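# Three arms rest a block over the blue disc

## Task

Using the scene frame, where the arms are mounted on the tabletop at about arm1 (x=+0.62, y=+0.00, z=+0.72 m) turned +180 degrees, arm2 (x=-0.31, y=+0.54, z=+0.72 m) turned -60 degrees and arm3 (x=-0.31, y=-0.54, z=+0.72 m) turned +60 degrees (angles counter-clockwise from +x), get the block to rest above the blue disc painted on the table, its centre over the disc. When finished, neither the block nor any of the three sticks may touch the table, and every post must still stand roughly at its starting spot. Any number of arms may help. The arrangement has to hold without a robot supporting it; the grippers must open and the arms move away at the end.

## Robot and tools

Setup: three identical i2rt Big YAM arms named arm1, arm2 and arm3. Each has six revolute joints, a two-finger gripper and a wrist camera (arm1_cam_wrist, arm2_cam_wrist, arm3_cam_wrist). Two fixed room cameras, cam_high and cam_low, also watch the table. The hand reaches roughly 1.0 m from the joint 1 axis. With joints 1 and 6 at zero and the hand level and pointing forward, the wrist camera rides on top of the hand looking toward the fingertips.

Frames: one scene frame, origin on the floor, +z up, units metres. The "hand" point is midway between the fingertips; its z axis runs along the fingers and the fingers open and close along its y axis. Arm feet sit at the tabletop height z=+0.72 at the positions given in the task.

Tool execute_actions: argument "actions" is a list holding at most one action (empty list = just read state and images). The action is an object keyed by robot name; each robot gets a "joints" object of absolute joint targets by name, not offsets. Only name the joints you want to set; omitted joints or arms may keep pushing toward earlier targets. Joint names, units, ranges and done-tolerances: joint1_rad -2.879 to 2.879 (±0.045), base yaw, positive counter-clockwise seen from above, 0 points along the foot's facing; joint2_rad 0 to 3.141 (±0.14), shoulder, 0 = upper arm pointing back roughly level, increasing lifts it up then forward; joint3_rad 0 to 3.019 (±0.09), elbow, 0 = folded, increasing opens; joint4_rad -1.692 to 1.57 (±0.055), hand pitch, positive tips fingers up; joint5_rad -1.57 to 1.57 (±0.03), sideways hand swing, positive toward the arm's right; joint6_rad -2.094 to 2.094 (±0.035), hand roll, positive clockwise viewed from behind; gripper_m 0 to 0.093 (±0.003), fingertip gap in metres. All motions in an action begin together but finish at different times, so the hand can sweep an unexpected path; each action is capped at 15 s. Example: {"arm1": {"joints": {"gripper_m": 0.05}}, "arm2": {"joints": {"joint1_rad": 0.3}}}. Optional "cameras": list from arm1_cam_wrist, arm2_cam_wrist, arm3_cam_wrist, cam_high, cam_low, all; omitted/null/["all"] gives all, [] gives none. Unknown keys, names or out-of-range numbers reject the whole call with no motion.

Tool wait: "seconds" 0 to 10; commands nothing new, returns state and images like an empty action.

Tool zoom_image: "camera" plus "region" [x0, y0, x1, y1] in pixels of that camera's most recent full image, origin top-left, at most 504 by 504. Room cameras are 672x504, wrist cameras 504x504 fisheye.

Tool finished_scene: "scene" integer (1 or 2); irreversible; the result tells you whether the goal was met and gives the next task. Call it only once the block rests stably on its own and arms have released and withdrawn.

Reading results: joint_positions give current angles. joint_status reports how each commanded motion ended: "off_target" (stopped short, may still push), "contact_stop" or "time_out" (target dropped, holds where it stopped; a timed-out joint may keep a nearby target and continue pushing, listed under on_its_own), "not_followed" (a self/inter-arm collision check withheld the targets; the gripper part still runs and the withheld targets may be retried later). on_its_own lists uncommanded behaviour; "held at" is a held target, not a position. To relieve a joint that keeps pushing, command its reported position. A tiny change from the current position may produce no motion. A "pictures" line lists the image order. Calibration lines give K, distortion and T_world_to_cam per camera; wrist camera poses derive from reported joints and can drift more.

Hazards: the arms do not stop on contact and can press very hard. A hard squeeze between two arms ends the run; the anti-collision check ignores fingers, gripper housings and wrist cameras and may react late. Avoid dropping, slipping or slamming objects, and never knock anything off the work area, which ends the scene. Loose objects may occasionally be nudged by outside disturbances. Holding loads heats motors: MOTOR HOT appears from 85 °C, and at 100 °C an OVER-TEMPERATURE FAULT makes that arm go limp and fall; joints then read "limit_stop_at_motor_heat" and need their targets resent. A joint holding a load up slowly sinks. The robot keeps executing the last command while you are composing replies. If a result reports a stop, remaining motion calls in the same reply are skipped. Each arm acts independently; one stalling does not pause the others. Shorter total robot motion is better.

Each tool is called after "Emit:" as name(argument=value, ...), one argument or row to a line, values as JSON.

## Session

Emit:
execute_actions(
  actions=[],
)

Scene clock: 0.00 s.
Motor temperatures (°C, as the motors report them): arm1=[18 19 16 19 19 17] | arm2=[21 17 18 18 21 18] | arm3=[17 20 18 18 20 19]
arm1.joint_positions: joint1_rad=-0.482 joint2_rad=+0.591 joint3_rad=+1.379 joint4_rad=-1.369 joint5_rad=+0.055 joint6_rad=+0.144 gripper_m=+0.094
arm1.joint_status: not commanded
arm1.hand: x=+0.4349 y=+0.1066 z=+1.3184 quat_wxyz=(-0.110, +0.829, -0.286, -0.468) (m; scene frame)
arm2.joint_positions: joint1_rad=-0.454 joint2_rad=+0.518 joint3_rad=+1.354 joint4_rad=-1.337 joint5_rad=+0.119 joint6_rad=+0.206 gripper_m=+0.094
arm2.joint_status: not commanded
arm2.hand: x=-0.3146 y=+0.3349 z=+1.2932 quat_wxyz=(-0.365, -0.672, -0.538, +0.354) (m; scene frame)
arm3.joint_positions: joint1_rad=+0.412 joint2_rad=+0.518 joint3_rad=+1.453 joint4_rad=-1.416 joint5_rad=-0.207 joint6_rad=+0.254 gripper_m=+0.094
arm3.joint_status: not commanded
arm3.hand: x=-0.3232 y=-0.3636 z=+1.3577 quat_wxyz=(-0.258, +0.534, -0.666, -0.453) (m; scene frame)
pictures: arm1_cam_wrist, arm2_cam_wrist, arm3_cam_wrist, cam_high, cam_low
Images, in order (width x height): arm1_cam_wrist 504x504, arm2_cam_wrist 504x504, arm3_cam_wrist 504x504, cam_high 672x504, cam_low 672x504.

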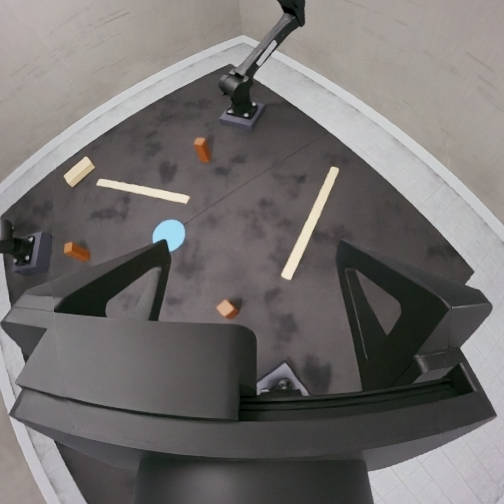

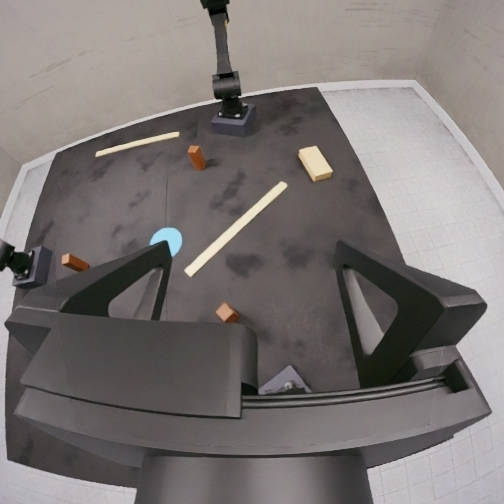

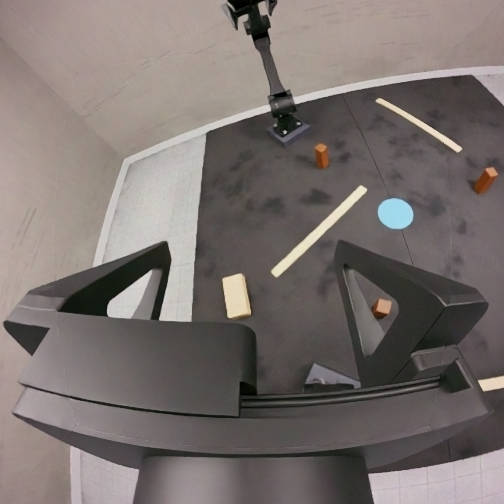

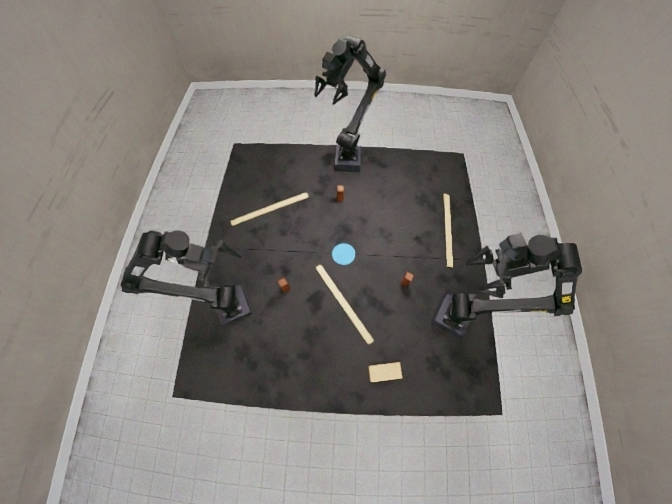

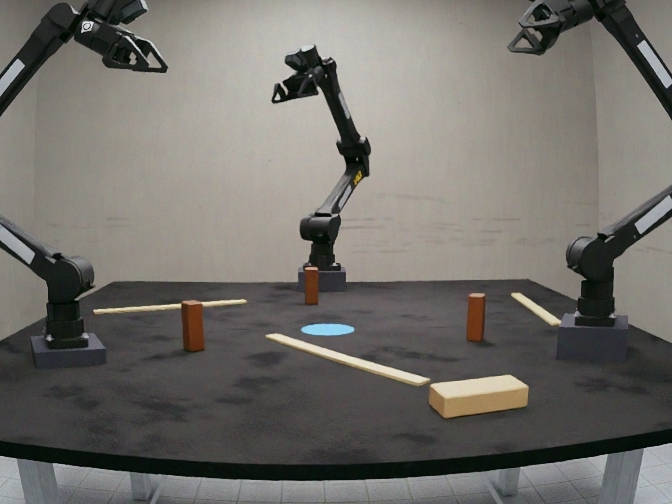

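Emit:
execute_actions(
  actions=[
    {"arm1":{"joints":{"joint1_rad":0,"joint2_rad":1.2,"joint3_rad":1.0,"joint4_rad":-1.37,"joint5_rad":0,"joint6_rad":0}},"arm2":{"joints":{"joint1_rad":0,"joint2_rad":1.57,"joint3_rad":1.0,"joint4_rad":-1.0,"joint5_rad":0,"joint6_rad":0}},"arm3":{"joints":{"joint1_rad":0,"joint2_rad":0.8,"joint3_rad":0.8,"joint4_rad":-1.57,"joint5_rad":0,"joint6_rad":0}}},
  ],
)

Emit:
zoom_image(
  camera="cam_high",
  region=[200,160,500,400],
)

Emit:
zoom_image(
  camera="cam_low",
  region=[80,240,580,430],
)

Scene clock: 2.33 s.
Motor temperatures (°C, as the motors report them): arm1=[18 19 17 19 19 17] | arm2=[21 17 18 18 21 18] | arm3=[17 20 19 18 20 19]
arm1.joint_positions: joint1_rad=-0.002 joint2_rad=+1.202 joint3_rad=+0.987 joint4_rad=-1.369 joint5_rad=+0.002 joint6_rad=+0.014 gripper_m=+0.094
arm1.joint_status: all done
arm1.hand: x=+0.3027 y=+0.0031 z=+0.9654 quat_wxyz=(-0.007, +1.000, -0.014, +0.003) (m; scene frame)
arm2.joint_positions: joint1_rad=+0.003 joint2_rad=+1.571 joint3_rad=+0.999 joint4_rad=-1.011 joint5_rad=+0.001 joint6_rad=+0.008 gripper_m=+0.094
arm2.joint_status: all done
arm2.hand: x=-0.1128 y=+0.1789 z=+0.8034 quat_wxyz=(+0.013, -0.512, -0.859, -0.003) (m; scene frame)
arm3.joint_positions: joint1_rad=+0.004 joint2_rad=+0.804 joint3_rad=+0.798 joint4_rad=-1.557 joint5_rad=-0.003 joint6_rad=+0.012 gripper_m=+0.094
arm3.joint_status: all done
arm3.hand: x=-0.2172 y=-0.3667 z=+0.9864 quat_wxyz=(+0.005, +0.510, -0.860, -0.004) (m; scene frame)
pictures: arm1_cam_wrist, arm2_cam_wrist, arm3_cam_wrist, cam_high, cam_low
camera_calibration (this result's frames):
arm1_cam_wrist: T_world_to_cam=[[0.016108, 0.999805, 0.0114273, -0.0186843], [0.788997, -0.0197303, 0.61408, -0.828804], [0.614185, -0.000875516, -0.789161, 0.694286], [0, 0, 0, 1]] pos_world=[0.227805, 0.00293593, 1.05707]
arm2_cam_wrist: T_world_to_cam=[[-0.880811, -0.473449, 0.00416093, -0.0219886], [-0.376424, 0.705582, 0.600382, -0.644163], [-0.287186, 0.527257, -0.799702, 0.642011], [0, 0, 0, 1]] pos_world=[-0.0774697, 0.105594, 0.900254]
arm3_cam_wrist: T_world_to_cam=[[0.876763, -0.480832, -0.00935931, 0.0254365], [-0.387848, -0.718454, 0.577406, -0.905747], [-0.28436, -0.502619, -0.816403, 0.679887], [0, 0, 0, 1]] pos_world=[-0.180262, -0.296782, 1.07828]
Images, in order (width x height): arm1_cam_wrist 504x504, arm2_cam_wrist 504x504, arm3_cam_wrist 504x504, cam_high 672x504, cam_low 672x504.

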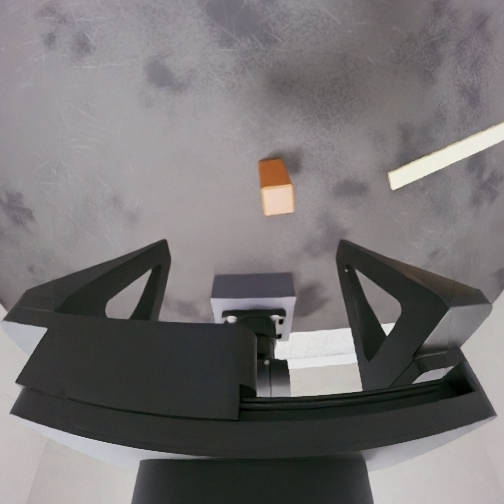

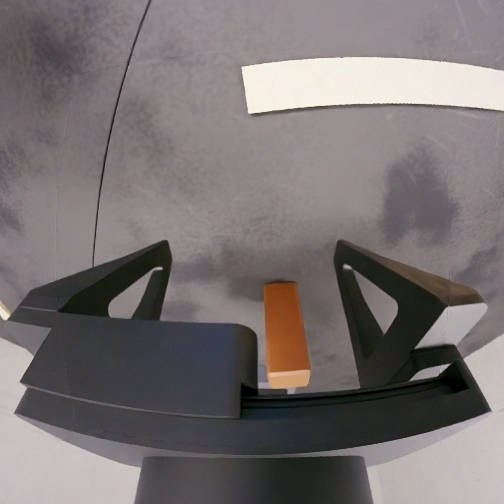

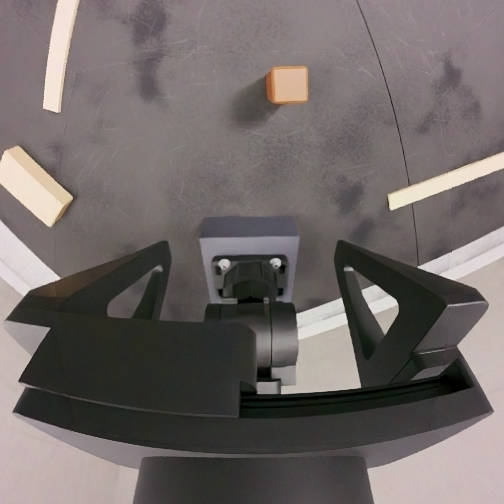

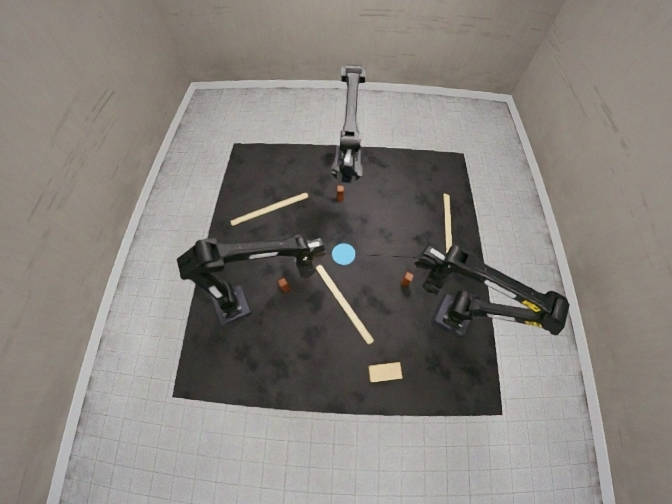

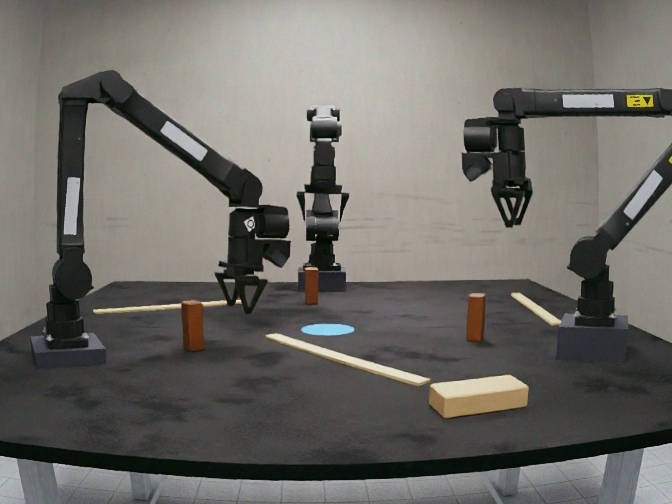

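Region (200, 160, 500, 400) of cam_high's 672x504 image, scaled by 1.680, with more detail than that image has; it fills the top 403 rows of this view, and the rest is white.

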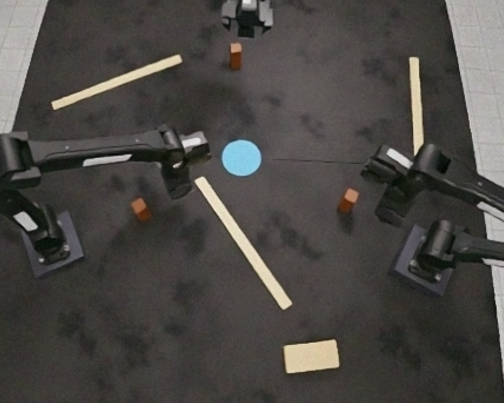

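Region (80, 240, 580, 430) of cam_low's 672x504 image, scaled by 1.008, with more detail than that image has; it fills the top 192 rows of this view, and the rest is white.

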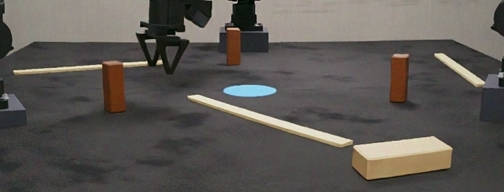

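Emit:
execute_actions(
  actions=[
    {"arm1":{"joints":{"joint3_rad":0.6,"joint4_rad":-0.97}},"arm2":{"joints":{"joint2_rad":0.9,"joint3_rad":0.33}},"arm3":{"joints":{"joint4_rad":-0.8}}},
  ],
  cameras=[],
)

Emit:
execute_actions(
  actions=[
    {"arm1":{"joints":{"joint2_rad":0.7,"joint3_rad":0.1}},"arm2":{"joints":{"joint3_rad":0.9,"joint4_rad":-1.57}},"arm3":{"joints":{"joint4_rad":-1.57,"joint5_rad":0.5}}},
  ],
  cameras=["cam_high"],
)

Scene clock: 4.57 s.
Motor temperatures (°C, as the motors report them): arm1=[18 19 17 19 19 17] | arm2=[21 17 19 18 21 18] | arm3=[17 20 20 18 20 19]
arm1.joint_positions: joint1_rad=-0.002 joint2_rad=+1.202 joint3_rad=+0.603 joint4_rad=-0.987 joint5_rad=+0.002 joint6_rad=+0.014 gripper_m=+0.094
arm1.joint_status: all done
arm1.hand: x=+0.3599 y=+0.0039 z=+0.8312 quat_wxyz=(-0.007, +1.000, -0.014, +0.004) (m; scene frame)
arm2.joint_positions: joint1_rad=+0.003 joint2_rad=+0.904 joint3_rad=+0.331 joint4_rad=-1.002 joint5_rad=+0.001 joint6_rad=+0.008 gripper_m=+0.094
arm2.joint_status: all done
arm2.hand: x=-0.2326 y=+0.3956 z=+0.7669 quat_wxyz=(+0.010, -0.512, -0.859, -0.001) (m; scene frame)
arm3.joint_positions: joint1_rad=+0.004 joint2_rad=+0.804 joint3_rad=+0.798 joint4_rad=-0.827 joint5_rad=-0.003 joint6_rad=+0.012 gripper_m=+0.094
arm3.joint_status: all done
arm3.hand: x=-0.1395 y=-0.2219 z=+1.0484 quat_wxyz=(-0.300, +0.475, -0.805, -0.190) (m; scene frame)
pictures: none
No camera images: the call's "cameras" was empty. Leave "cameras" out to get every camera's image.

Scene clock: 6.00 s.
Motor temperatures (°C, as the motors report them): arm1=[18 19 17 19 19 17] | arm2=[21 17 19 18 21 18] | arm3=[17 20 20 18 20 19]
arm1.joint_positions: joint1_rad=-0.002 joint2_rad=+0.745 joint3_rad=+0.140 joint4_rad=-0.978 joint5_rad=+0.003 joint6_rad=+0.009 gripper_m=+0.094
arm1.joint_status: joint2_rad not_followed (moved -0.457 of -0.502); joint3_rad not_followed (moved -0.463 of -0.503)
arm1.hand: x=+0.5194 y=+0.0027 z=+0.7570 quat_wxyz=(-0.007, +1.000, -0.012, +0.003) (m; scene frame)
arm2.joint_positions: joint1_rad=+0.003 joint2_rad=+0.903 joint3_rad=+0.852 joint4_rad=-1.559 joint5_rad=+0.001 joint6_rad=+0.008 gripper_m=+0.094
arm2.joint_status: all done
arm2.hand: x=-0.2054 y=+0.3491 z=+0.9540 quat_wxyz=(+0.025, -0.512, -0.859, -0.009) (m; scene frame)
arm3.joint_positions: joint1_rad=+0.004 joint2_rad=+0.804 joint3_rad=+0.798 joint4_rad=-1.555 joint5_rad=+0.496 joint6_rad=+0.012 gripper_m=+0.094
arm3.joint_status: all done
arm3.hand: x=-0.1441 y=-0.4049 z=+1.0063 quat_wxyz=(-0.125, +0.495, -0.835, +0.206) (m; scene frame)
pictures: cam_high
joint command not followed: on one or more control steps a check withheld the commanded joint targets of the arm1 arm, and it was not sent them on those steps. On the call's last step the targets were still withheld.
cause: the commanded joint targets would bring two parts of the arm too close to each other (its shoulder (the part past joint 1) and its gripper housing); next, command targets that bring no two parts of the arm closer together.
Images, in order (width x height): cam_high 672x504.

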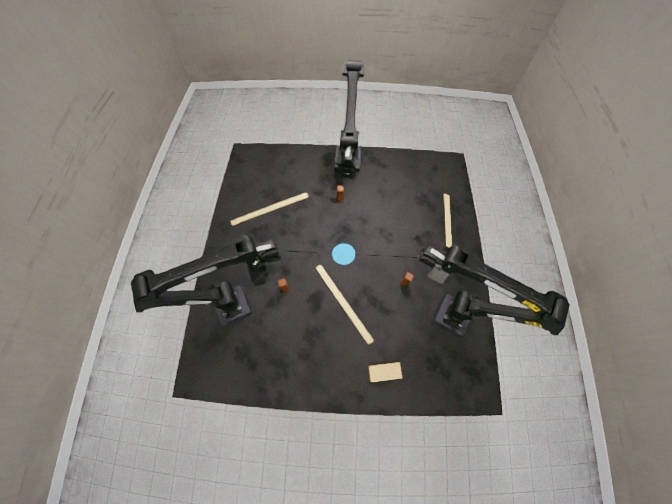

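Emit:
execute_actions(
  actions=[
    {"arm1":{"joints":{"joint1_rad":-0.811,"joint2_rad":0.75,"joint3_rad":0.7,"joint4_rad":-1.3,"joint6_rad":0.3}},"arm2":{"joints":{"joint1_rad":-0.22,"joint2_rad":1.3,"joint3_rad":1.268,"joint4_rad":-1.3,"joint6_rad":1.21}},"arm3":{"joints":{"joint1_rad":-1.092,"joint5_rad":0,"joint6_rad":0.02}}},
  ],
  cameras=[],
)

Emit:
execute_actions(
  actions=[
    {"arm1":{"joints":{"joint2_rad":1.725,"joint3_rad":1.073,"joint4_rad":-0.919}},"arm2":{"joints":{"joint2_rad":1.785,"joint4_rad":-1.054}},"arm3":{"joints":{"joint2_rad":1.556,"joint3_rad":0.853,"joint4_rad":-0.868}}},
  ],
)

Scene clock: 10.90 s.
Motor temperatures (°C, as the motors report them): arm1=[18 19 19 19 19 17] | arm2=[21 18 21 18 21 18] | arm3=[17 20 21 18 20 19]
arm1.joint_positions: joint1_rad=-0.803 joint2_rad=+0.745 joint3_rad=+0.647 joint4_rad=-1.284 joint5_rad=+0.000 joint6_rad=+0.286 gripper_m=+0.094
arm1.joint_status: all done
arm1.hand: x=+0.4734 y=+0.1554 z=+0.9434 quat_wxyz=(-0.028, +0.848, -0.520, -0.097) (m; scene frame)
arm2.joint_positions: joint1_rad=-0.223 joint2_rad=+1.305 joint3_rad=+1.214 joint4_rad=-1.306 joint5_rad=+0.000 joint6_rad=+1.201 gripper_m=+0.094
arm2.joint_status: all done
arm2.hand: x=-0.1944 y=+0.1402 z=+0.9840 quat_wxyz=(-0.081, -0.945, -0.318, +0.009) (m; scene frame)
arm3.joint_positions: joint1_rad=-1.087 joint2_rad=+0.804 joint3_rad=+0.798 joint4_rad=-1.555 joint5_rad=+0.003 joint6_rad=+0.012 gripper_m=+0.094
arm3.joint_status: all done
arm3.hand: x=-0.1150 y=-0.5387 z=+0.9858 quat_wxyz=(+0.002, -0.010, -1.000, +0.004) (m; scene frame)
pictures: none
joint command not followed: on one or more control steps a check withheld the commanded joint targets of the arm1 arm, and it was not sent them on those steps.
cause: the commanded joint targets would bring two parts of the arm too close to each other (its shoulder (the part past joint 1) and its wrist (the part past joint 5)); next, command targets that bring no two parts of the arm closer together.
No camera images: the call's "cameras" was empty. Leave "cameras" out to get every camera's image.

Scene clock: 12.43 s.
Motor temperatures (°C, as the motors report them): arm1=[18 19 19 19 19 17] | arm2=[21 18 21 18 21 18] | arm3=[17 20 21 18 20 19]
arm1.joint_positions: joint1_rad=-0.803 joint2_rad=+1.724 joint3_rad=+1.053 joint4_rad=-0.929 joint5_rad=+0.000 joint6_rad=+0.286 gripper_m=+0.094
arm1.joint_status: all done
arm1.hand: x=+0.3195 y=+0.3191 z=+0.7993 quat_wxyz=(+0.001, +0.852, -0.523, +0.008) (m; scene frame)
arm2.joint_positions: joint1_rad=-0.223 joint2_rad=+1.796 joint3_rad=+1.238 joint4_rad=-1.063 joint5_rad=+0.000 joint6_rad=+1.202 gripper_m=+0.094
arm2.joint_status: all done
arm2.hand: x=-0.1767 y=+0.0710 z=+0.7834 quat_wxyz=(+0.031, -0.948, -0.318, +0.004) (m; scene frame)
arm3.joint_positions: joint1_rad=-1.087 joint2_rad=+1.559 joint3_rad=+0.811 joint4_rad=-0.885 joint5_rad=+0.003 joint6_rad=+0.012 gripper_m=+0.094
arm3.joint_status: all done
arm3.hand: x=+0.0398 y=-0.5411 z=+0.7861 quat_wxyz=(+0.038, -0.010, -0.999, +0.004) (m; scene frame)
pictures: arm1_cam_wrist, arm2_cam_wrist, arm3_cam_wrist, cam_high, cam_low
camera_calibration (this result's frames):
arm1_cam_wrist: T_world_to_cam=[[0.885706, 0.464222, 0.00487998, -0.434664], [0.361158, -0.695596, 0.621056, -0.387024], [0.291702, -0.54831, -0.783751, 0.826561], [0, 0, 0, 1]] pos_world=[0.283651, 0.38578, 0.890303]
arm2_cam_wrist: T_world_to_cam=[[-0.600277, 0.797849, 0.0557094, -0.210364], [0.664691, 0.458928, 0.589552, -0.370094], [0.444807, 0.390924, -0.805807, 0.808399], [0, 0, 0, 1]] pos_world=[-0.23986, 0.0216621, 0.881322]
arm3_cam_wrist: T_world_to_cam=[[-0.0208312, -0.999703, 0.0126816, -0.547976], [-0.772108, 0.0241443, 0.635032, -0.443926], [-0.635149, 0.00343686, -0.772382, 0.754974], [0, 0, 0, 1]] pos_world=[0.125348, -0.53969, 0.871984]
Images, in order (width x height): arm1_cam_wrist 504x504, arm2_cam_wrist 504x504, arm3_cam_wrist 504x504, cam_high 672x504, cam_low 672x504.

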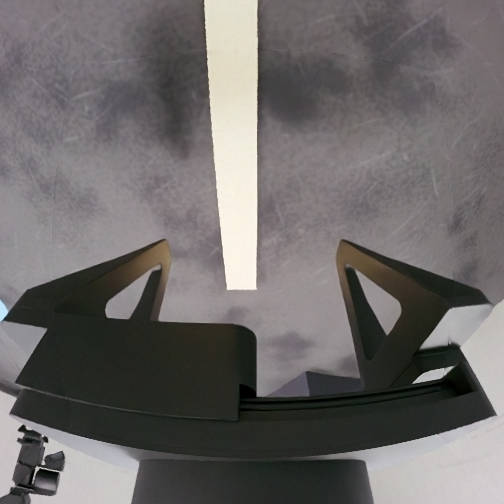

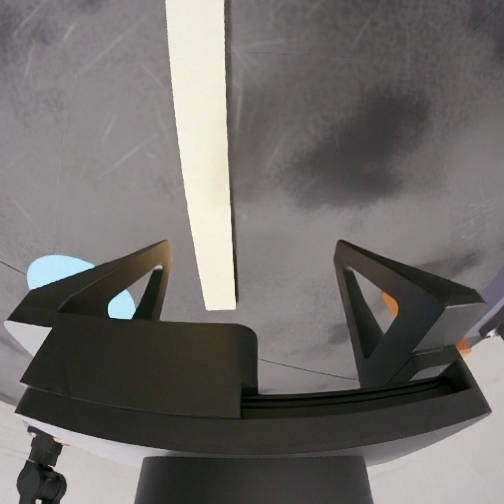

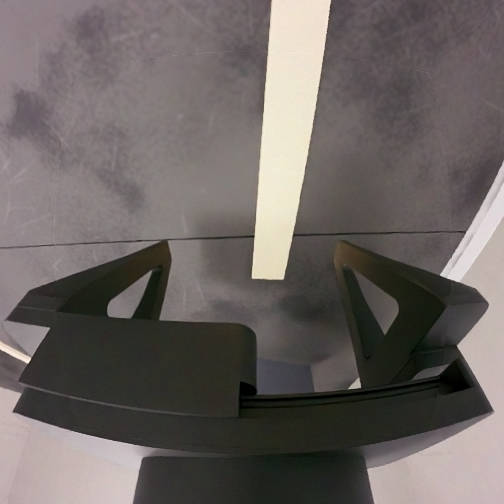

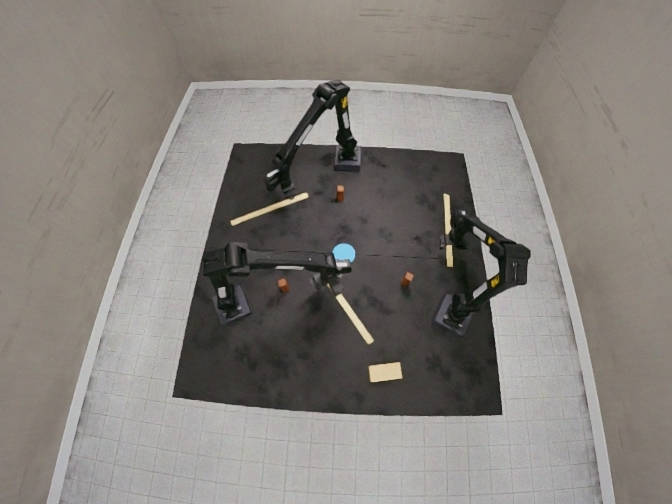

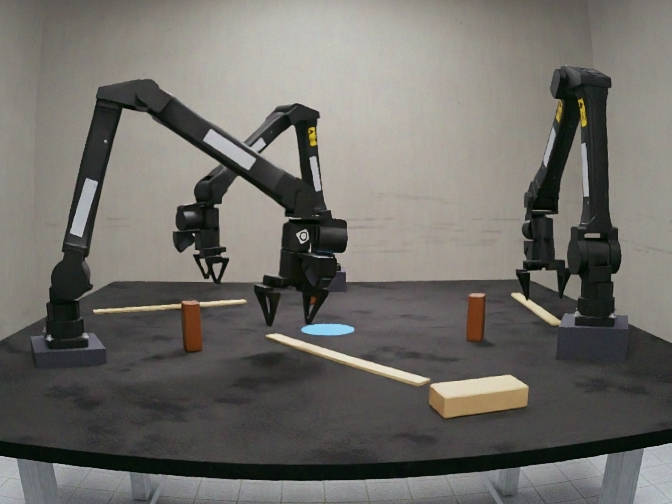

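Emit:
execute_actions(
  actions=[
    {"arm1":{"joints":{"joint1_rad":-0.79,"joint2_rad":1.857,"joint3_rad":1.01,"joint4_rad":-0.724,"joint6_rad":0.27}},"arm2":{"joints":{"joint1_rad":-0.2,"joint2_rad":1.9,"joint3_rad":1.25,"joint4_rad":-0.889,"joint6_rad":1.2}},"arm3":{"joints":{"joint1_rad":-1.135,"joint2_rad":1.71,"joint3_rad":0.81,"joint4_rad":-0.644}}},
  ],
  cameras=["arm1_cam_wrist","arm2_cam_wrist","arm3_cam_wrist"],
)

Scene clock: 13.90 s.
Motor temperatures (°C, as the motors report them): arm1=[18 19 19 19 19 17] | arm2=[21 18 21 18 21 18] | arm3=[17 20 21 18 20 19]
arm1.joint_positions: joint1_rad=-0.803 joint2_rad=+1.850 joint3_rad=+1.017 joint4_rad=-0.741 joint5_rad=-0.001 joint6_rad=+0.284 gripper_m=+0.094
arm1.joint_status: all done
arm1.hand: x=+0.3128 y=+0.3261 z=+0.7352 quat_wxyz=(-0.002, +0.853, -0.522, -0.004) (m; scene frame)
arm2.joint_positions: joint1_rad=-0.205 joint2_rad=+1.890 joint3_rad=+1.239 joint4_rad=-0.901 joint5_rad=+0.000 joint6_rad=+1.202 gripper_m=+0.094
arm2.joint_status: all done
arm2.hand: x=-0.1606 y=+0.0455 z=+0.7378 quat_wxyz=(-0.004, -0.945, -0.326, +0.005) (m; scene frame)
arm3.joint_positions: joint1_rad=-1.135 joint2_rad=+1.704 joint3_rad=+0.811 joint4_rad=-0.671 joint5_rad=-0.003 joint6_rad=+0.010 gripper_m=+0.094
arm3.joint_status: all done
arm3.hand: x=+0.0694 y=-0.5589 z=+0.7347 quat_wxyz=(+0.003, -0.034, -0.999, +0.001) (m; scene frame)
pictures: arm1_cam_wrist, arm2_cam_wrist, arm3_cam_wrist
camera_calibration (this result's frames):
arm1_cam_wrist: T_world_to_cam=[[0.884799, 0.465959, -0.00347504, -0.425812], [0.373949, -0.705593, 0.601914, -0.326655], [0.278015, -0.533872, -0.798553, 0.792584], [0, 0, 0, 1]] pos_world=[0.27856, 0.391064, 0.828059]
arm2_cam_wrist: T_world_to_cam=[[-0.614904, 0.788548, -0.00927027, -0.131772], [0.644126, 0.508997, 0.570985, -0.334073], [0.454968, 0.34513, -0.820908, 0.78924], [0, 0, 0, 1]] pos_world=[-0.22492, 0.00156037, 0.837423]
arm3_cam_wrist: T_world_to_cam=[[-0.0682433, -0.997651, 0.00599817, -0.555199], [-0.81261, 0.0590717, 0.579807, -0.325118], [-0.578799, 0.0346938, -0.814732, 0.778834], [0, 0, 0, 1]] pos_world=[0.148706, -0.56171, 0.826376]
Images, in order (width x height): arm1_cam_wrist 504x504, arm2_cam_wrist 504x504, arm3_cam_wrist 504x504.

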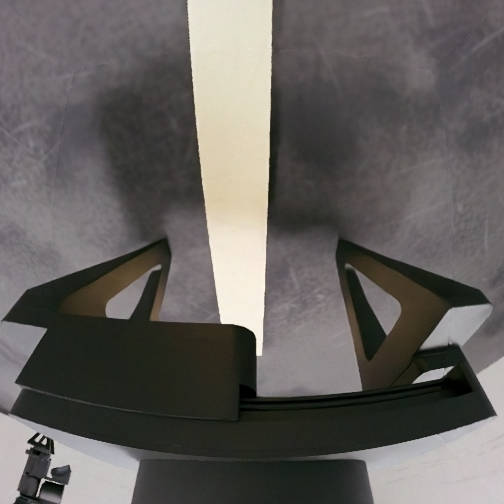

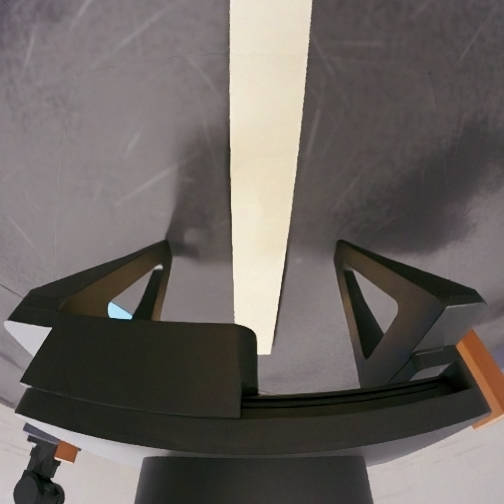

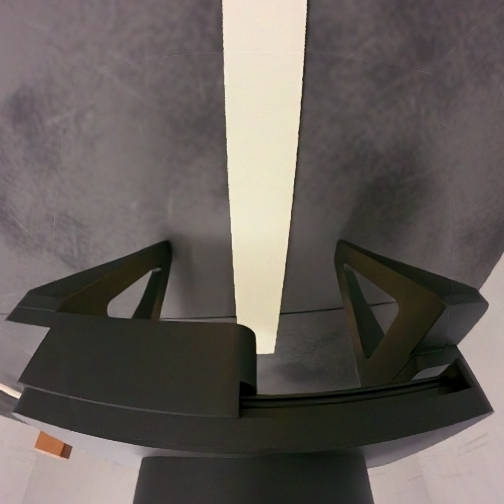

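Emit:
execute_actions(
  actions=[
    {"arm1":{"joints":{"joint2_rad":1.885}},"arm2":{"joints":{"joint2_rad":1.928}},"arm3":{"joints":{"joint2_rad":1.745}}},
  ],
  cameras=[],
)

Emit:
execute_actions(
  actions=[
    {"arm1":{"joints":{"gripper_m":0.015}},"arm2":{"joints":{"gripper_m":0.015}},"arm3":{"joints":{"gripper_m":0.015}}},
  ],
  cameras=["cam_low"],
)

Scene clock: 14.70 s.
Motor temperatures (°C, as the motors report them): arm1=[18 19 19 19 19 17] | arm2=[21 18 21 18 21 18] | arm3=[17 20 21 18 20 19]
arm1.joint_positions: joint1_rad=-0.803 joint2_rad=+1.852 joint3_rad=+1.017 joint4_rad=-0.741 joint5_rad=-0.001 joint6_rad=+0.283 gripper_m=+0.094
arm1.joint_status: all done
arm1.hand: x=+0.3130 y=+0.3259 z=+0.7345 quat_wxyz=(-0.002, +0.853, -0.522, -0.004) (m; scene frame)
arm2.joint_positions: joint1_rad=-0.205 joint2_rad=+1.894 joint3_rad=+1.239 joint4_rad=-0.899 joint5_rad=+0.000 joint6_rad=+1.202 gripper_m=+0.094
arm2.joint_status: all done
arm2.hand: x=-0.1607 y=+0.0456 z=+0.7357 quat_wxyz=(-0.003, -0.945, -0.326, +0.005) (m; scene frame)
arm3.joint_positions: joint1_rad=-1.135 joint2_rad=+1.704 joint3_rad=+0.811 joint4_rad=-0.671 joint5_rad=-0.003 joint6_rad=+0.010 gripper_m=+0.094
arm3.joint_status: all done
arm3.hand: x=+0.0693 y=-0.5589 z=+0.7346 quat_wxyz=(+0.004, -0.034, -0.999, +0.001) (m; scene frame)
pictures: none
No camera images: the call's "cameras" was empty. Leave "cameras" out to get every camera's image.

Scene clock: 15.37 s.
Motor temperatures (°C, as the motors report them): arm1=[18 19 19 19 19 17] | arm2=[21 18 21 18 21 18] | arm3=[17 20 21 18 20 19]
arm1.joint_positions: joint1_rad=-0.798 joint2_rad=+1.853 joint3_rad=+1.017 joint4_rad=-0.738 joint5_rad=-0.003 joint6_rad=+0.283 gripper_m=+0.027
arm1.joint_status: gripper_m off_target (ended at +0.027, target +0.015)
arm1.hand: x=+0.3110 y=+0.3247 z=+0.7339 quat_wxyz=(-0.001, +0.854, -0.519, -0.005) (m; scene frame)
arm2.joint_positions: joint1_rad=-0.205 joint2_rad=+1.896 joint3_rad=+1.239 joint4_rad=-0.895 joint5_rad=+0.000 joint6_rad=+1.202 gripper_m=+0.027
arm2.joint_status: gripper_m off_target (ended at +0.027, target +0.015)
arm2.hand: x=-0.1605 y=+0.0449 z=+0.7348 quat_wxyz=(-0.004, -0.945, -0.326, +0.005) (m; scene frame)
arm3.joint_positions: joint1_rad=-1.135 joint2_rad=+1.707 joint3_rad=+0.811 joint4_rad=-0.662 joint5_rad=-0.007 joint6_rad=+0.011 gripper_m=+0.027
arm3.joint_status: gripper_m off_target (ended at +0.027, target +0.015)
arm3.hand: x=+0.0710 y=-0.5584 z=+0.7335 quat_wxyz=(+0.001, -0.034, -0.999, -0.001) (m; scene frame)
pictures: cam_low
Images, in order (width x height): cam_low 672x504.

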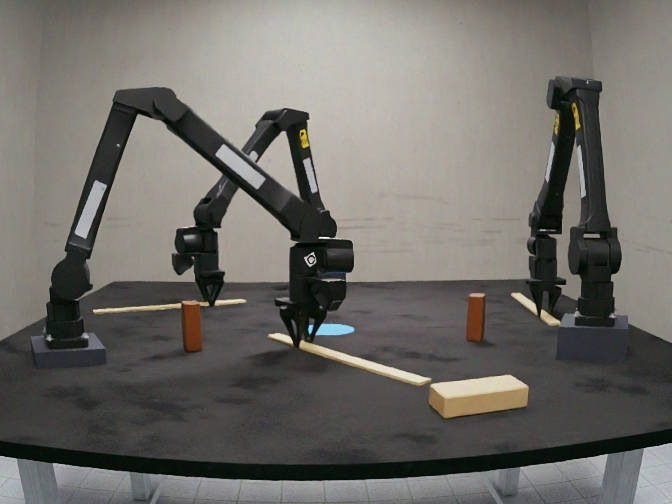

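Emit:
execute_actions(
  actions=[
    {"arm1":{"joints":{"joint2_rad":1.3,"joint3_rad":0.95,"joint4_rad":-1.1}},"arm2":{"joints":{"joint2_rad":1.3,"joint3_rad":1.1,"joint4_rad":-1.25}},"arm3":{"joints":{"joint2_rad":1.176,"joint3_rad":0.81,"joint4_rad":-1.08}}},
  ],
  cameras=["cam_low"],
)

Emit:
execute_actions(
  actions=[
    {"arm1":{"joints":{"joint2_rad":1.154,"joint3_rad":0.76,"joint4_rad":-1.04,"joint6_rad":-0.085}},"arm2":{"joints":{"joint1_rad":-0.055,"joint2_rad":1.115,"joint3_rad":0.82,"joint4_rad":-1.15,"joint6_rad":-0.075}},"arm3":{"joints":{"joint3_rad":0.77,"joint4_rad":-1.035,"joint6_rad":-0.075}}},
  ],
  cameras=["cam_low"],
)

Emit:
execute_actions(
  actions=[
    {"arm1":{"joints":{"joint1_rad":-0.09}},"arm3":{"joints":{"joint1_rad":-0.11}}},
  ],
)

Scene clock: 17.73 s.
Motor temperatures (°C, as the motors report them): arm1=[18 19 19 19 19 17] | arm2=[21 18 22 18 21 18] | arm3=[17 20 21 18 20 19]
arm1.joint_positions: joint1_rad=-0.798 joint2_rad=+1.300 joint3_rad=+0.946 joint4_rad=-1.088 joint5_rad=-0.002 joint6_rad=+0.283 gripper_m=+0.027
arm1.joint_status: all done
arm1.hand: x=+0.3620 y=+0.2704 z=+0.9243 quat_wxyz=(-0.019, +0.852, -0.518, -0.068) (m; scene frame)
arm2.joint_positions: joint1_rad=-0.205 joint2_rad=+1.293 joint3_rad=+1.086 joint4_rad=-1.242 joint5_rad=-0.001 joint6_rad=+1.201 gripper_m=+0.027
arm2.joint_status: all done
arm2.hand: x=-0.1950 y=+0.1653 z=+0.9382 quat_wxyz=(-0.055, -0.944, -0.327, +0.007) (m; scene frame)
arm3.joint_positions: joint1_rad=-1.135 joint2_rad=+1.173 joint3_rad=+0.802 joint4_rad=-1.067 joint5_rad=-0.004 joint6_rad=+0.011 gripper_m=+0.027
arm3.joint_status: all done
arm3.hand: x=+0.0176 y=-0.5548 z=+0.9057 quat_wxyz=(-0.060, -0.034, -0.998, +0.002) (m; scene frame)
pictures: cam_low
Images, in order (width x height): cam_low 672x504.

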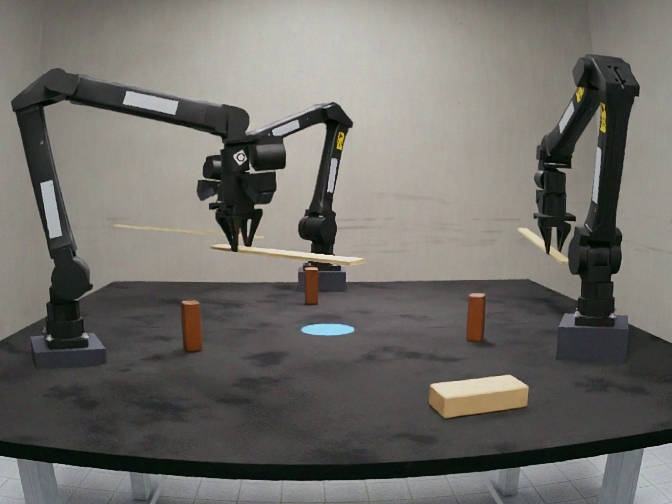

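Scene clock: 19.73 s.
Motor temperatures (°C, as the motors report them): arm1=[18 19 19 19 19 17] | arm2=[21 18 22 18 21 18] | arm3=[17 20 22 18 20 19]
arm1.joint_positions: joint1_rad=-0.798 joint2_rad=+1.164 joint3_rad=+0.762 joint4_rad=-1.059 joint5_rad=-0.002 joint6_rad=-0.071 gripper_m=+0.027
arm1.joint_status: all done
arm1.hand: x=+0.4051 y=+0.2253 z=+0.8976 quat_wxyz=(-0.027, +0.931, -0.360, -0.056) (m; scene frame)
arm2.joint_positions: joint1_rad=-0.047 joint2_rad=+1.111 joint3_rad=+0.820 joint4_rad=-1.164 joint5_rad=-0.002 joint6_rad=-0.066 gripper_m=+0.027
arm2.joint_status: all done
arm2.hand: x=-0.1729 y=+0.2584 z=+0.8940 quat_wxyz=(-0.041, -0.501, -0.864, +0.031) (m; scene frame)
arm3.joint_positions: joint1_rad=-1.135 joint2_rad=+1.173 joint3_rad=+0.761 joint4_rad=-1.057 joint5_rad=-0.004 joint6_rad=-0.063 gripper_m=+0.027
arm3.joint_status: all done
arm3.hand: x=+0.0036 y=-0.5541 z=+0.8904 quat_wxyz=(-0.044, +0.003, -0.999, +0.004) (m; scene frame)
pictures: cam_low
Images, in order (width x height): cam_low 672x504.

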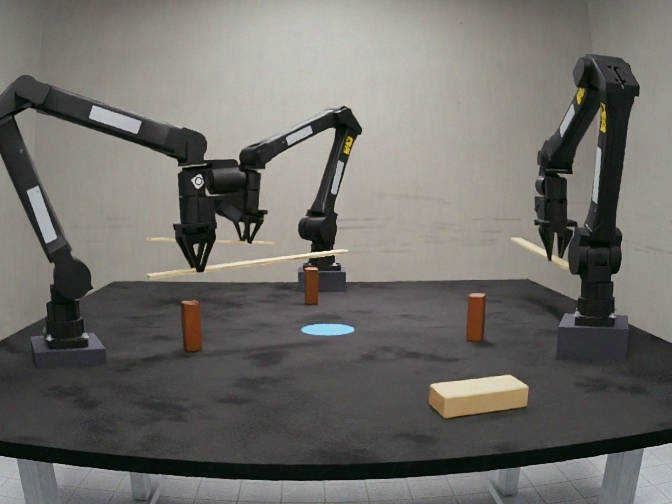

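Scene clock: 21.23 s.
Motor temperatures (°C, as the motors report them): arm1=[18 19 19 19 19 17] | arm2=[21 18 22 18 21 18] | arm3=[17 20 22 18 20 19]
arm1.joint_positions: joint1_rad=-0.095 joint2_rad=+1.164 joint3_rad=+0.762 joint4_rad=-1.059 joint5_rad=+0.000 joint6_rad=-0.073 gripper_m=+0.027
arm1.joint_status: all done
arm1.hand: x=+0.3097 y=+0.0323 z=+0.8960 quat_wxyz=(-0.011, +0.998, -0.016, -0.058) (m; scene frame)
arm2.joint_positions: joint1_rad=-0.047 joint2_rad=+1.111 joint3_rad=+0.820 joint4_rad=-1.164 joint5_rad=-0.002 joint6_rad=-0.067 gripper_m=+0.027
arm2.joint_status: not commanded
arm2.hand: x=-0.1729 y=+0.2584 z=+0.8940 quat_wxyz=(-0.041, -0.500, -0.864, +0.031) (m; scene frame)
arm3.joint_positions: joint1_rad=-0.112 joint2_rad=+1.173 joint3_rad=+0.761 joint4_rad=-1.052 joint5_rad=-0.001 joint6_rad=-0.066 gripper_m=+0.027
arm3.joint_status: all done
arm3.hand: x=-0.1297 y=-0.2783 z=+0.8911 quat_wxyz=(-0.041, +0.492, -0.869, -0.025) (m; scene frame)
pictures: arm1_cam_wrist, arm2_cam_wrist, arm3_cam_wrist, cam_high, cam_low
camera_calibration (this result's frames):
arm1_cam_wrist: T_world_to_cam=[[0.020959, 0.99961, 0.0184787, -0.0549825], [0.857959, -0.0274719, 0.512983, -0.721709], [0.513291, 0.00510234, -0.8582, 0.728159], [0, 0, 0, 1]] pos_world=[0.246592, 0.031419, 0.996147]
arm2_cam_wrist: T_world_to_cam=[[-0.868399, -0.495794, 0.0084754, -0.0336656], [-0.4273, 0.756885, 0.49451, -0.704628], [-0.25159, 0.42581, -0.869131, 0.749769], [0, 0, 0, 1]] pos_world=[-0.141689, 0.197372, 1.00038]
arm3_cam_wrist: T_world_to_cam=[[0.857357, -0.514722, -0.0000269378, -0.0299977], [-0.447559, -0.745511, 0.493866, -0.694121], [-0.254224, -0.423408, -0.869538, 0.744668], [0, 0, 0, 1]] pos_world=[-0.0956291, -0.217618, 0.990319]
Images, in order (width x height): arm1_cam_wrist 504x504, arm2_cam_wrist 504x504, arm3_cam_wrist 504x504, cam_high 672x504, cam_low 672x504.

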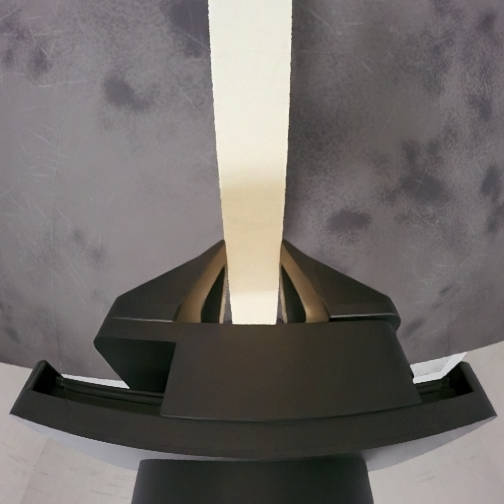

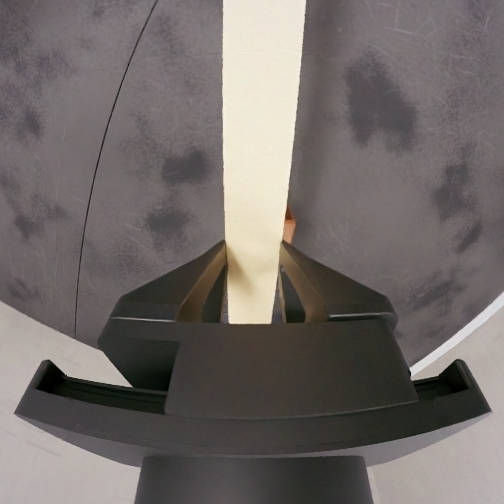

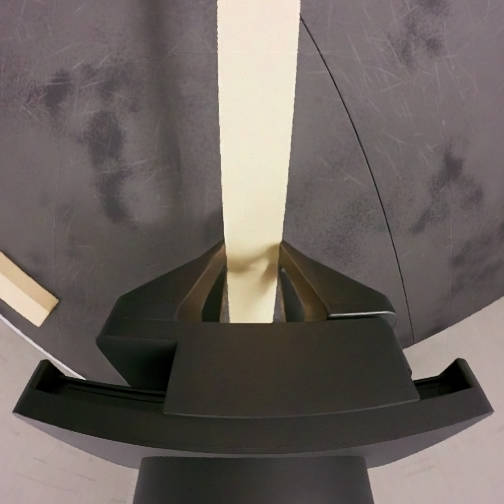

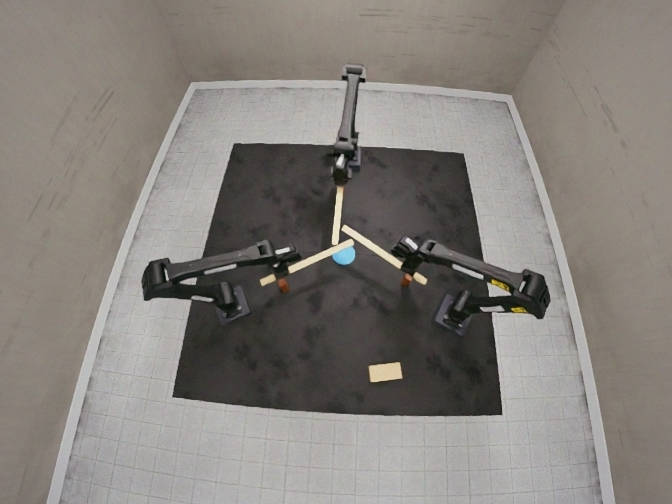

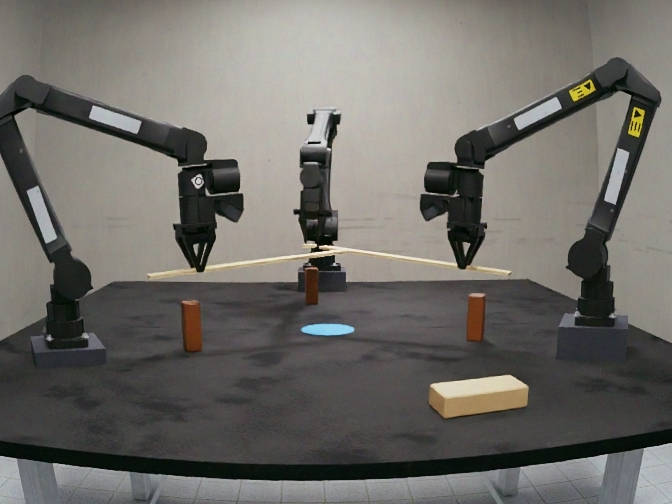

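Emit:
execute_actions(
  actions=[
    {"arm1":{"joints":{"joint4_rad":-0.97}},"arm2":{"joints":{"joint1_rad":-0.085,"joint4_rad":-1.065,"joint6_rad":-0.1}},"arm3":{"joints":{"joint4_rad":-0.95}}},
  ],
  cameras=[],
)

Emit:
execute_actions(
  actions=[
    {"arm1":{"joints":{"joint2_rad":1.296,"joint3_rad":0.875}},"arm2":{"joints":{"joint2_rad":1.251,"joint3_rad":0.945}},"arm3":{"joints":{"joint2_rad":1.315,"joint3_rad":0.91}}},
  ],
  cameras=["cam_high","cam_low"],
)

Emit:
zoom_image(
  camera="cam_high",
  region=[250,170,440,310],
)

Emit:
zoom_image(
  camera="cam_low",
  region=[220,200,440,320],
)

Scene clock: 22.53 s.
Motor temperatures (°C, as the motors report them): arm1=[18 19 19 19 19 17] | arm2=[21 18 22 18 21 18] | arm3=[17 20 22 18 20 19]
arm1.joint_positions: joint1_rad=-0.095 joint2_rad=+1.164 joint3_rad=+0.762 joint4_rad=-0.992 joint5_rad=+0.000 joint6_rad=-0.074 gripper_m=+0.027
arm1.joint_status: all done
arm1.hand: x=+0.2937 y=+0.0341 z=+0.8984 quat_wxyz=(-0.014, +0.996, -0.016, -0.091) (m; scene frame)
arm2.joint_positions: joint1_rad=-0.080 joint2_rad=+1.111 joint3_rad=+0.820 joint4_rad=-1.081 joint5_rad=-0.002 joint6_rad=-0.091 gripper_m=+0.027
arm2.joint_status: all done
arm2.hand: x=-0.1738 y=+0.2357 z=+0.8970 quat_wxyz=(-0.074, -0.502, -0.860, +0.057) (m; scene frame)
arm3.joint_positions: joint1_rad=-0.112 joint2_rad=+1.173 joint3_rad=+0.761 joint4_rad=-0.973 joint5_rad=-0.001 joint6_rad=-0.066 gripper_m=+0.027
arm3.joint_status: all done
arm3.hand: x=-0.1188 y=-0.2626 z=+0.8936 quat_wxyz=(-0.076, +0.491, -0.867, -0.042) (m; scene frame)
pictures: none
No camera images: the call's "cameras" was empty. Leave "cameras" out to get every camera's image.

Scene clock: 23.47 s.
Motor temperatures (°C, as the motors report them): arm1=[18 19 20 19 19 17] | arm2=[21 18 22 18 21 18] | arm3=[17 20 22 18 20 19]
arm1.joint_positions: joint1_rad=-0.095 joint2_rad=+1.298 joint3_rad=+0.807 joint4_rad=-0.987 joint5_rad=+0.000 joint6_rad=-0.074 gripper_m=+0.027
arm1.joint_status: all done
arm1.hand: x=+0.2781 y=+0.0360 z=+0.8734 quat_wxyz=(-0.010, +0.999, -0.016, -0.049) (m; scene frame)
arm2.joint_positions: joint1_rad=-0.080 joint2_rad=+1.259 joint3_rad=+0.889 joint4_rad=-1.075 joint5_rad=-0.002 joint6_rad=-0.092 gripper_m=+0.027
arm2.joint_status: all done
arm2.hand: x=-0.1624 y=+0.2098 z=+0.8775 quat_wxyz=(-0.045, -0.503, -0.862, +0.036) (m; scene frame)
arm3.joint_positions: joint1_rad=-0.112 joint2_rad=+1.326 joint3_rad=+0.854 joint4_rad=-0.967 joint5_rad=-0.001 joint6_rad=-0.066 gripper_m=+0.027
arm3.joint_status: all done
arm3.hand: x=-0.0988 y=-0.2335 z=+0.8791 quat_wxyz=(-0.052, +0.492, -0.868, -0.030) (m; scene frame)
pictures: cam_high, cam_low
Images, in order (width x height): cam_high 672x504, cam_low 672x504.

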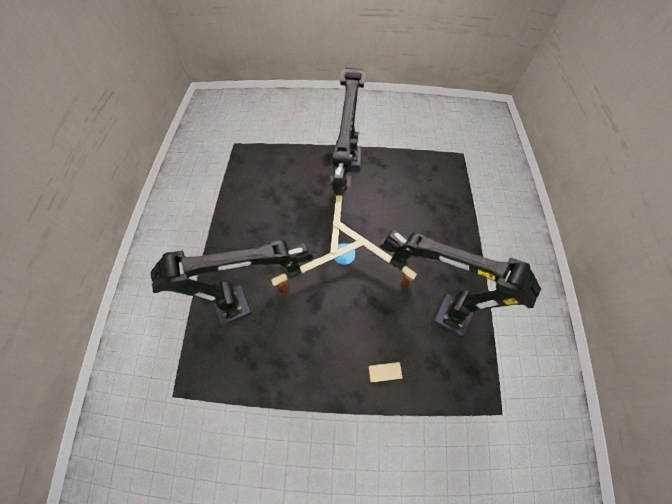

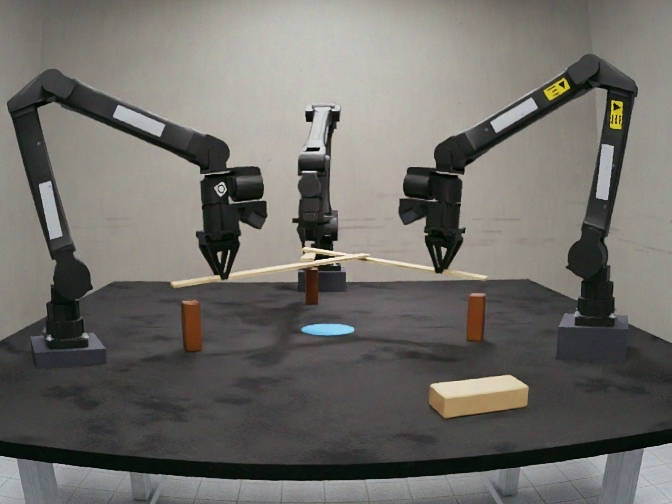

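Region (250, 170, 440, 310) of cam_high's 672x504 image, scaled by 2.653, with more detail than that image has; it fills the top 371 rows of this view, and the rest is white.

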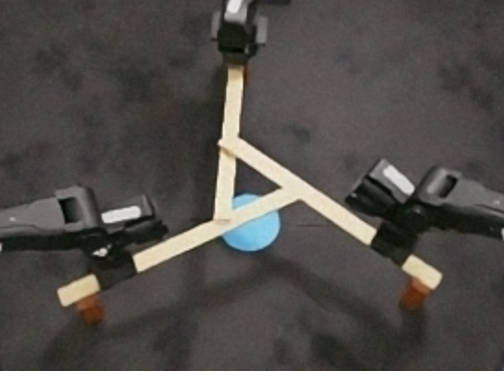

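Region (220, 200, 440, 320) of cam_low's 672x504 image, scaled by 2.291, with more detail than that image has; it fills the top 275 rows of this view, and the rest is white.

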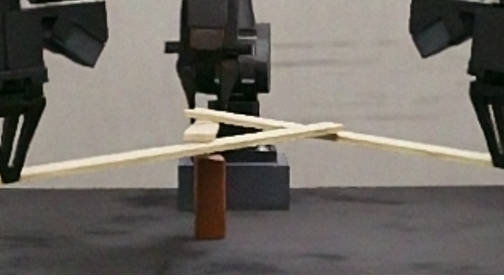

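Emit:
execute_actions(
  actions=[
    {"arm1":{"joints":{"joint3_rad":0.9,"joint1_rad":-0.07,"joint6_rad":-0.11}},"arm2":{"joints":{"joint3_rad":0.945,"joint6_rad":-0.13}},"arm3":{"joints":{"joint3_rad":0.91,"joint6_rad":-0.125}}},
  ],
  cameras=["cam_high","cam_low"],
)

Emit:
zoom_image(
  camera="cam_high",
  region=[250,170,440,310],
)

Scene clock: 24.73 s.
Motor temperatures (°C, as the motors report them): arm1=[18 19 20 19 19 17] | arm2=[21 18 22 18 21 18] | arm3=[17 20 23 18 20 19]
arm1.joint_positions: joint1_rad=-0.081 joint2_rad=+1.298 joint3_rad=+0.834 joint4_rad=-0.987 joint5_rad=+0.000 joint6_rad=-0.093 gripper_m=+0.027
arm1.joint_status: all done
arm1.hand: x=+0.2662 y=+0.0324 z=+0.8834 quat_wxyz=(-0.011, +0.998, +0.000, -0.063) (m; scene frame)
arm2.joint_positions: joint1_rad=-0.080 joint2_rad=+1.259 joint3_rad=+0.889 joint4_rad=-1.075 joint5_rad=-0.002 joint6_rad=-0.117 gripper_m=+0.027
arm2.joint_status: all done
arm2.hand: x=-0.1624 y=+0.2098 z=+0.8775 quat_wxyz=(-0.044, -0.492, -0.869, +0.037) (m; scene frame)
arm3.joint_positions: joint1_rad=-0.112 joint2_rad=+1.326 joint3_rad=+0.854 joint4_rad=-0.967 joint5_rad=-0.001 joint6_rad=-0.107 gripper_m=+0.027
arm3.joint_status: all done
arm3.hand: x=-0.0988 y=-0.2335 z=+0.8791 quat_wxyz=(-0.053, +0.510, -0.858, -0.029) (m; scene frame)
pictures: cam_high, cam_low
Images, in order (width x height): cam_high 672x504, cam_low 672x504.

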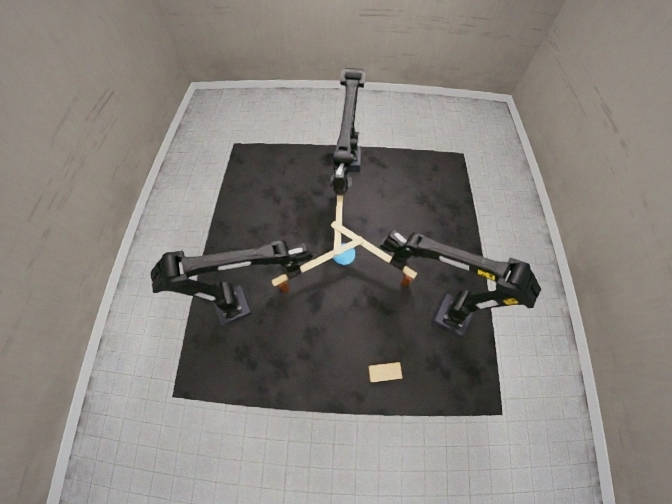

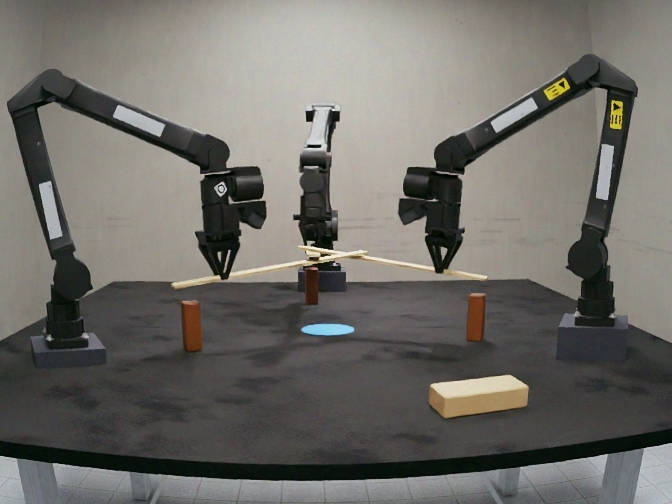

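Region (250, 170, 440, 310) of cam_high's 672x504 image, scaled by 2.653, with more detail than that image has; it fills the top 371 rows of this view, and the rest is white.

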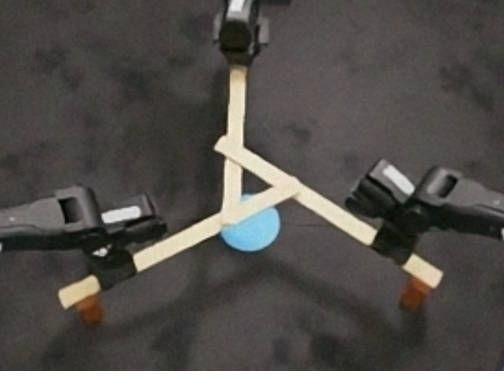

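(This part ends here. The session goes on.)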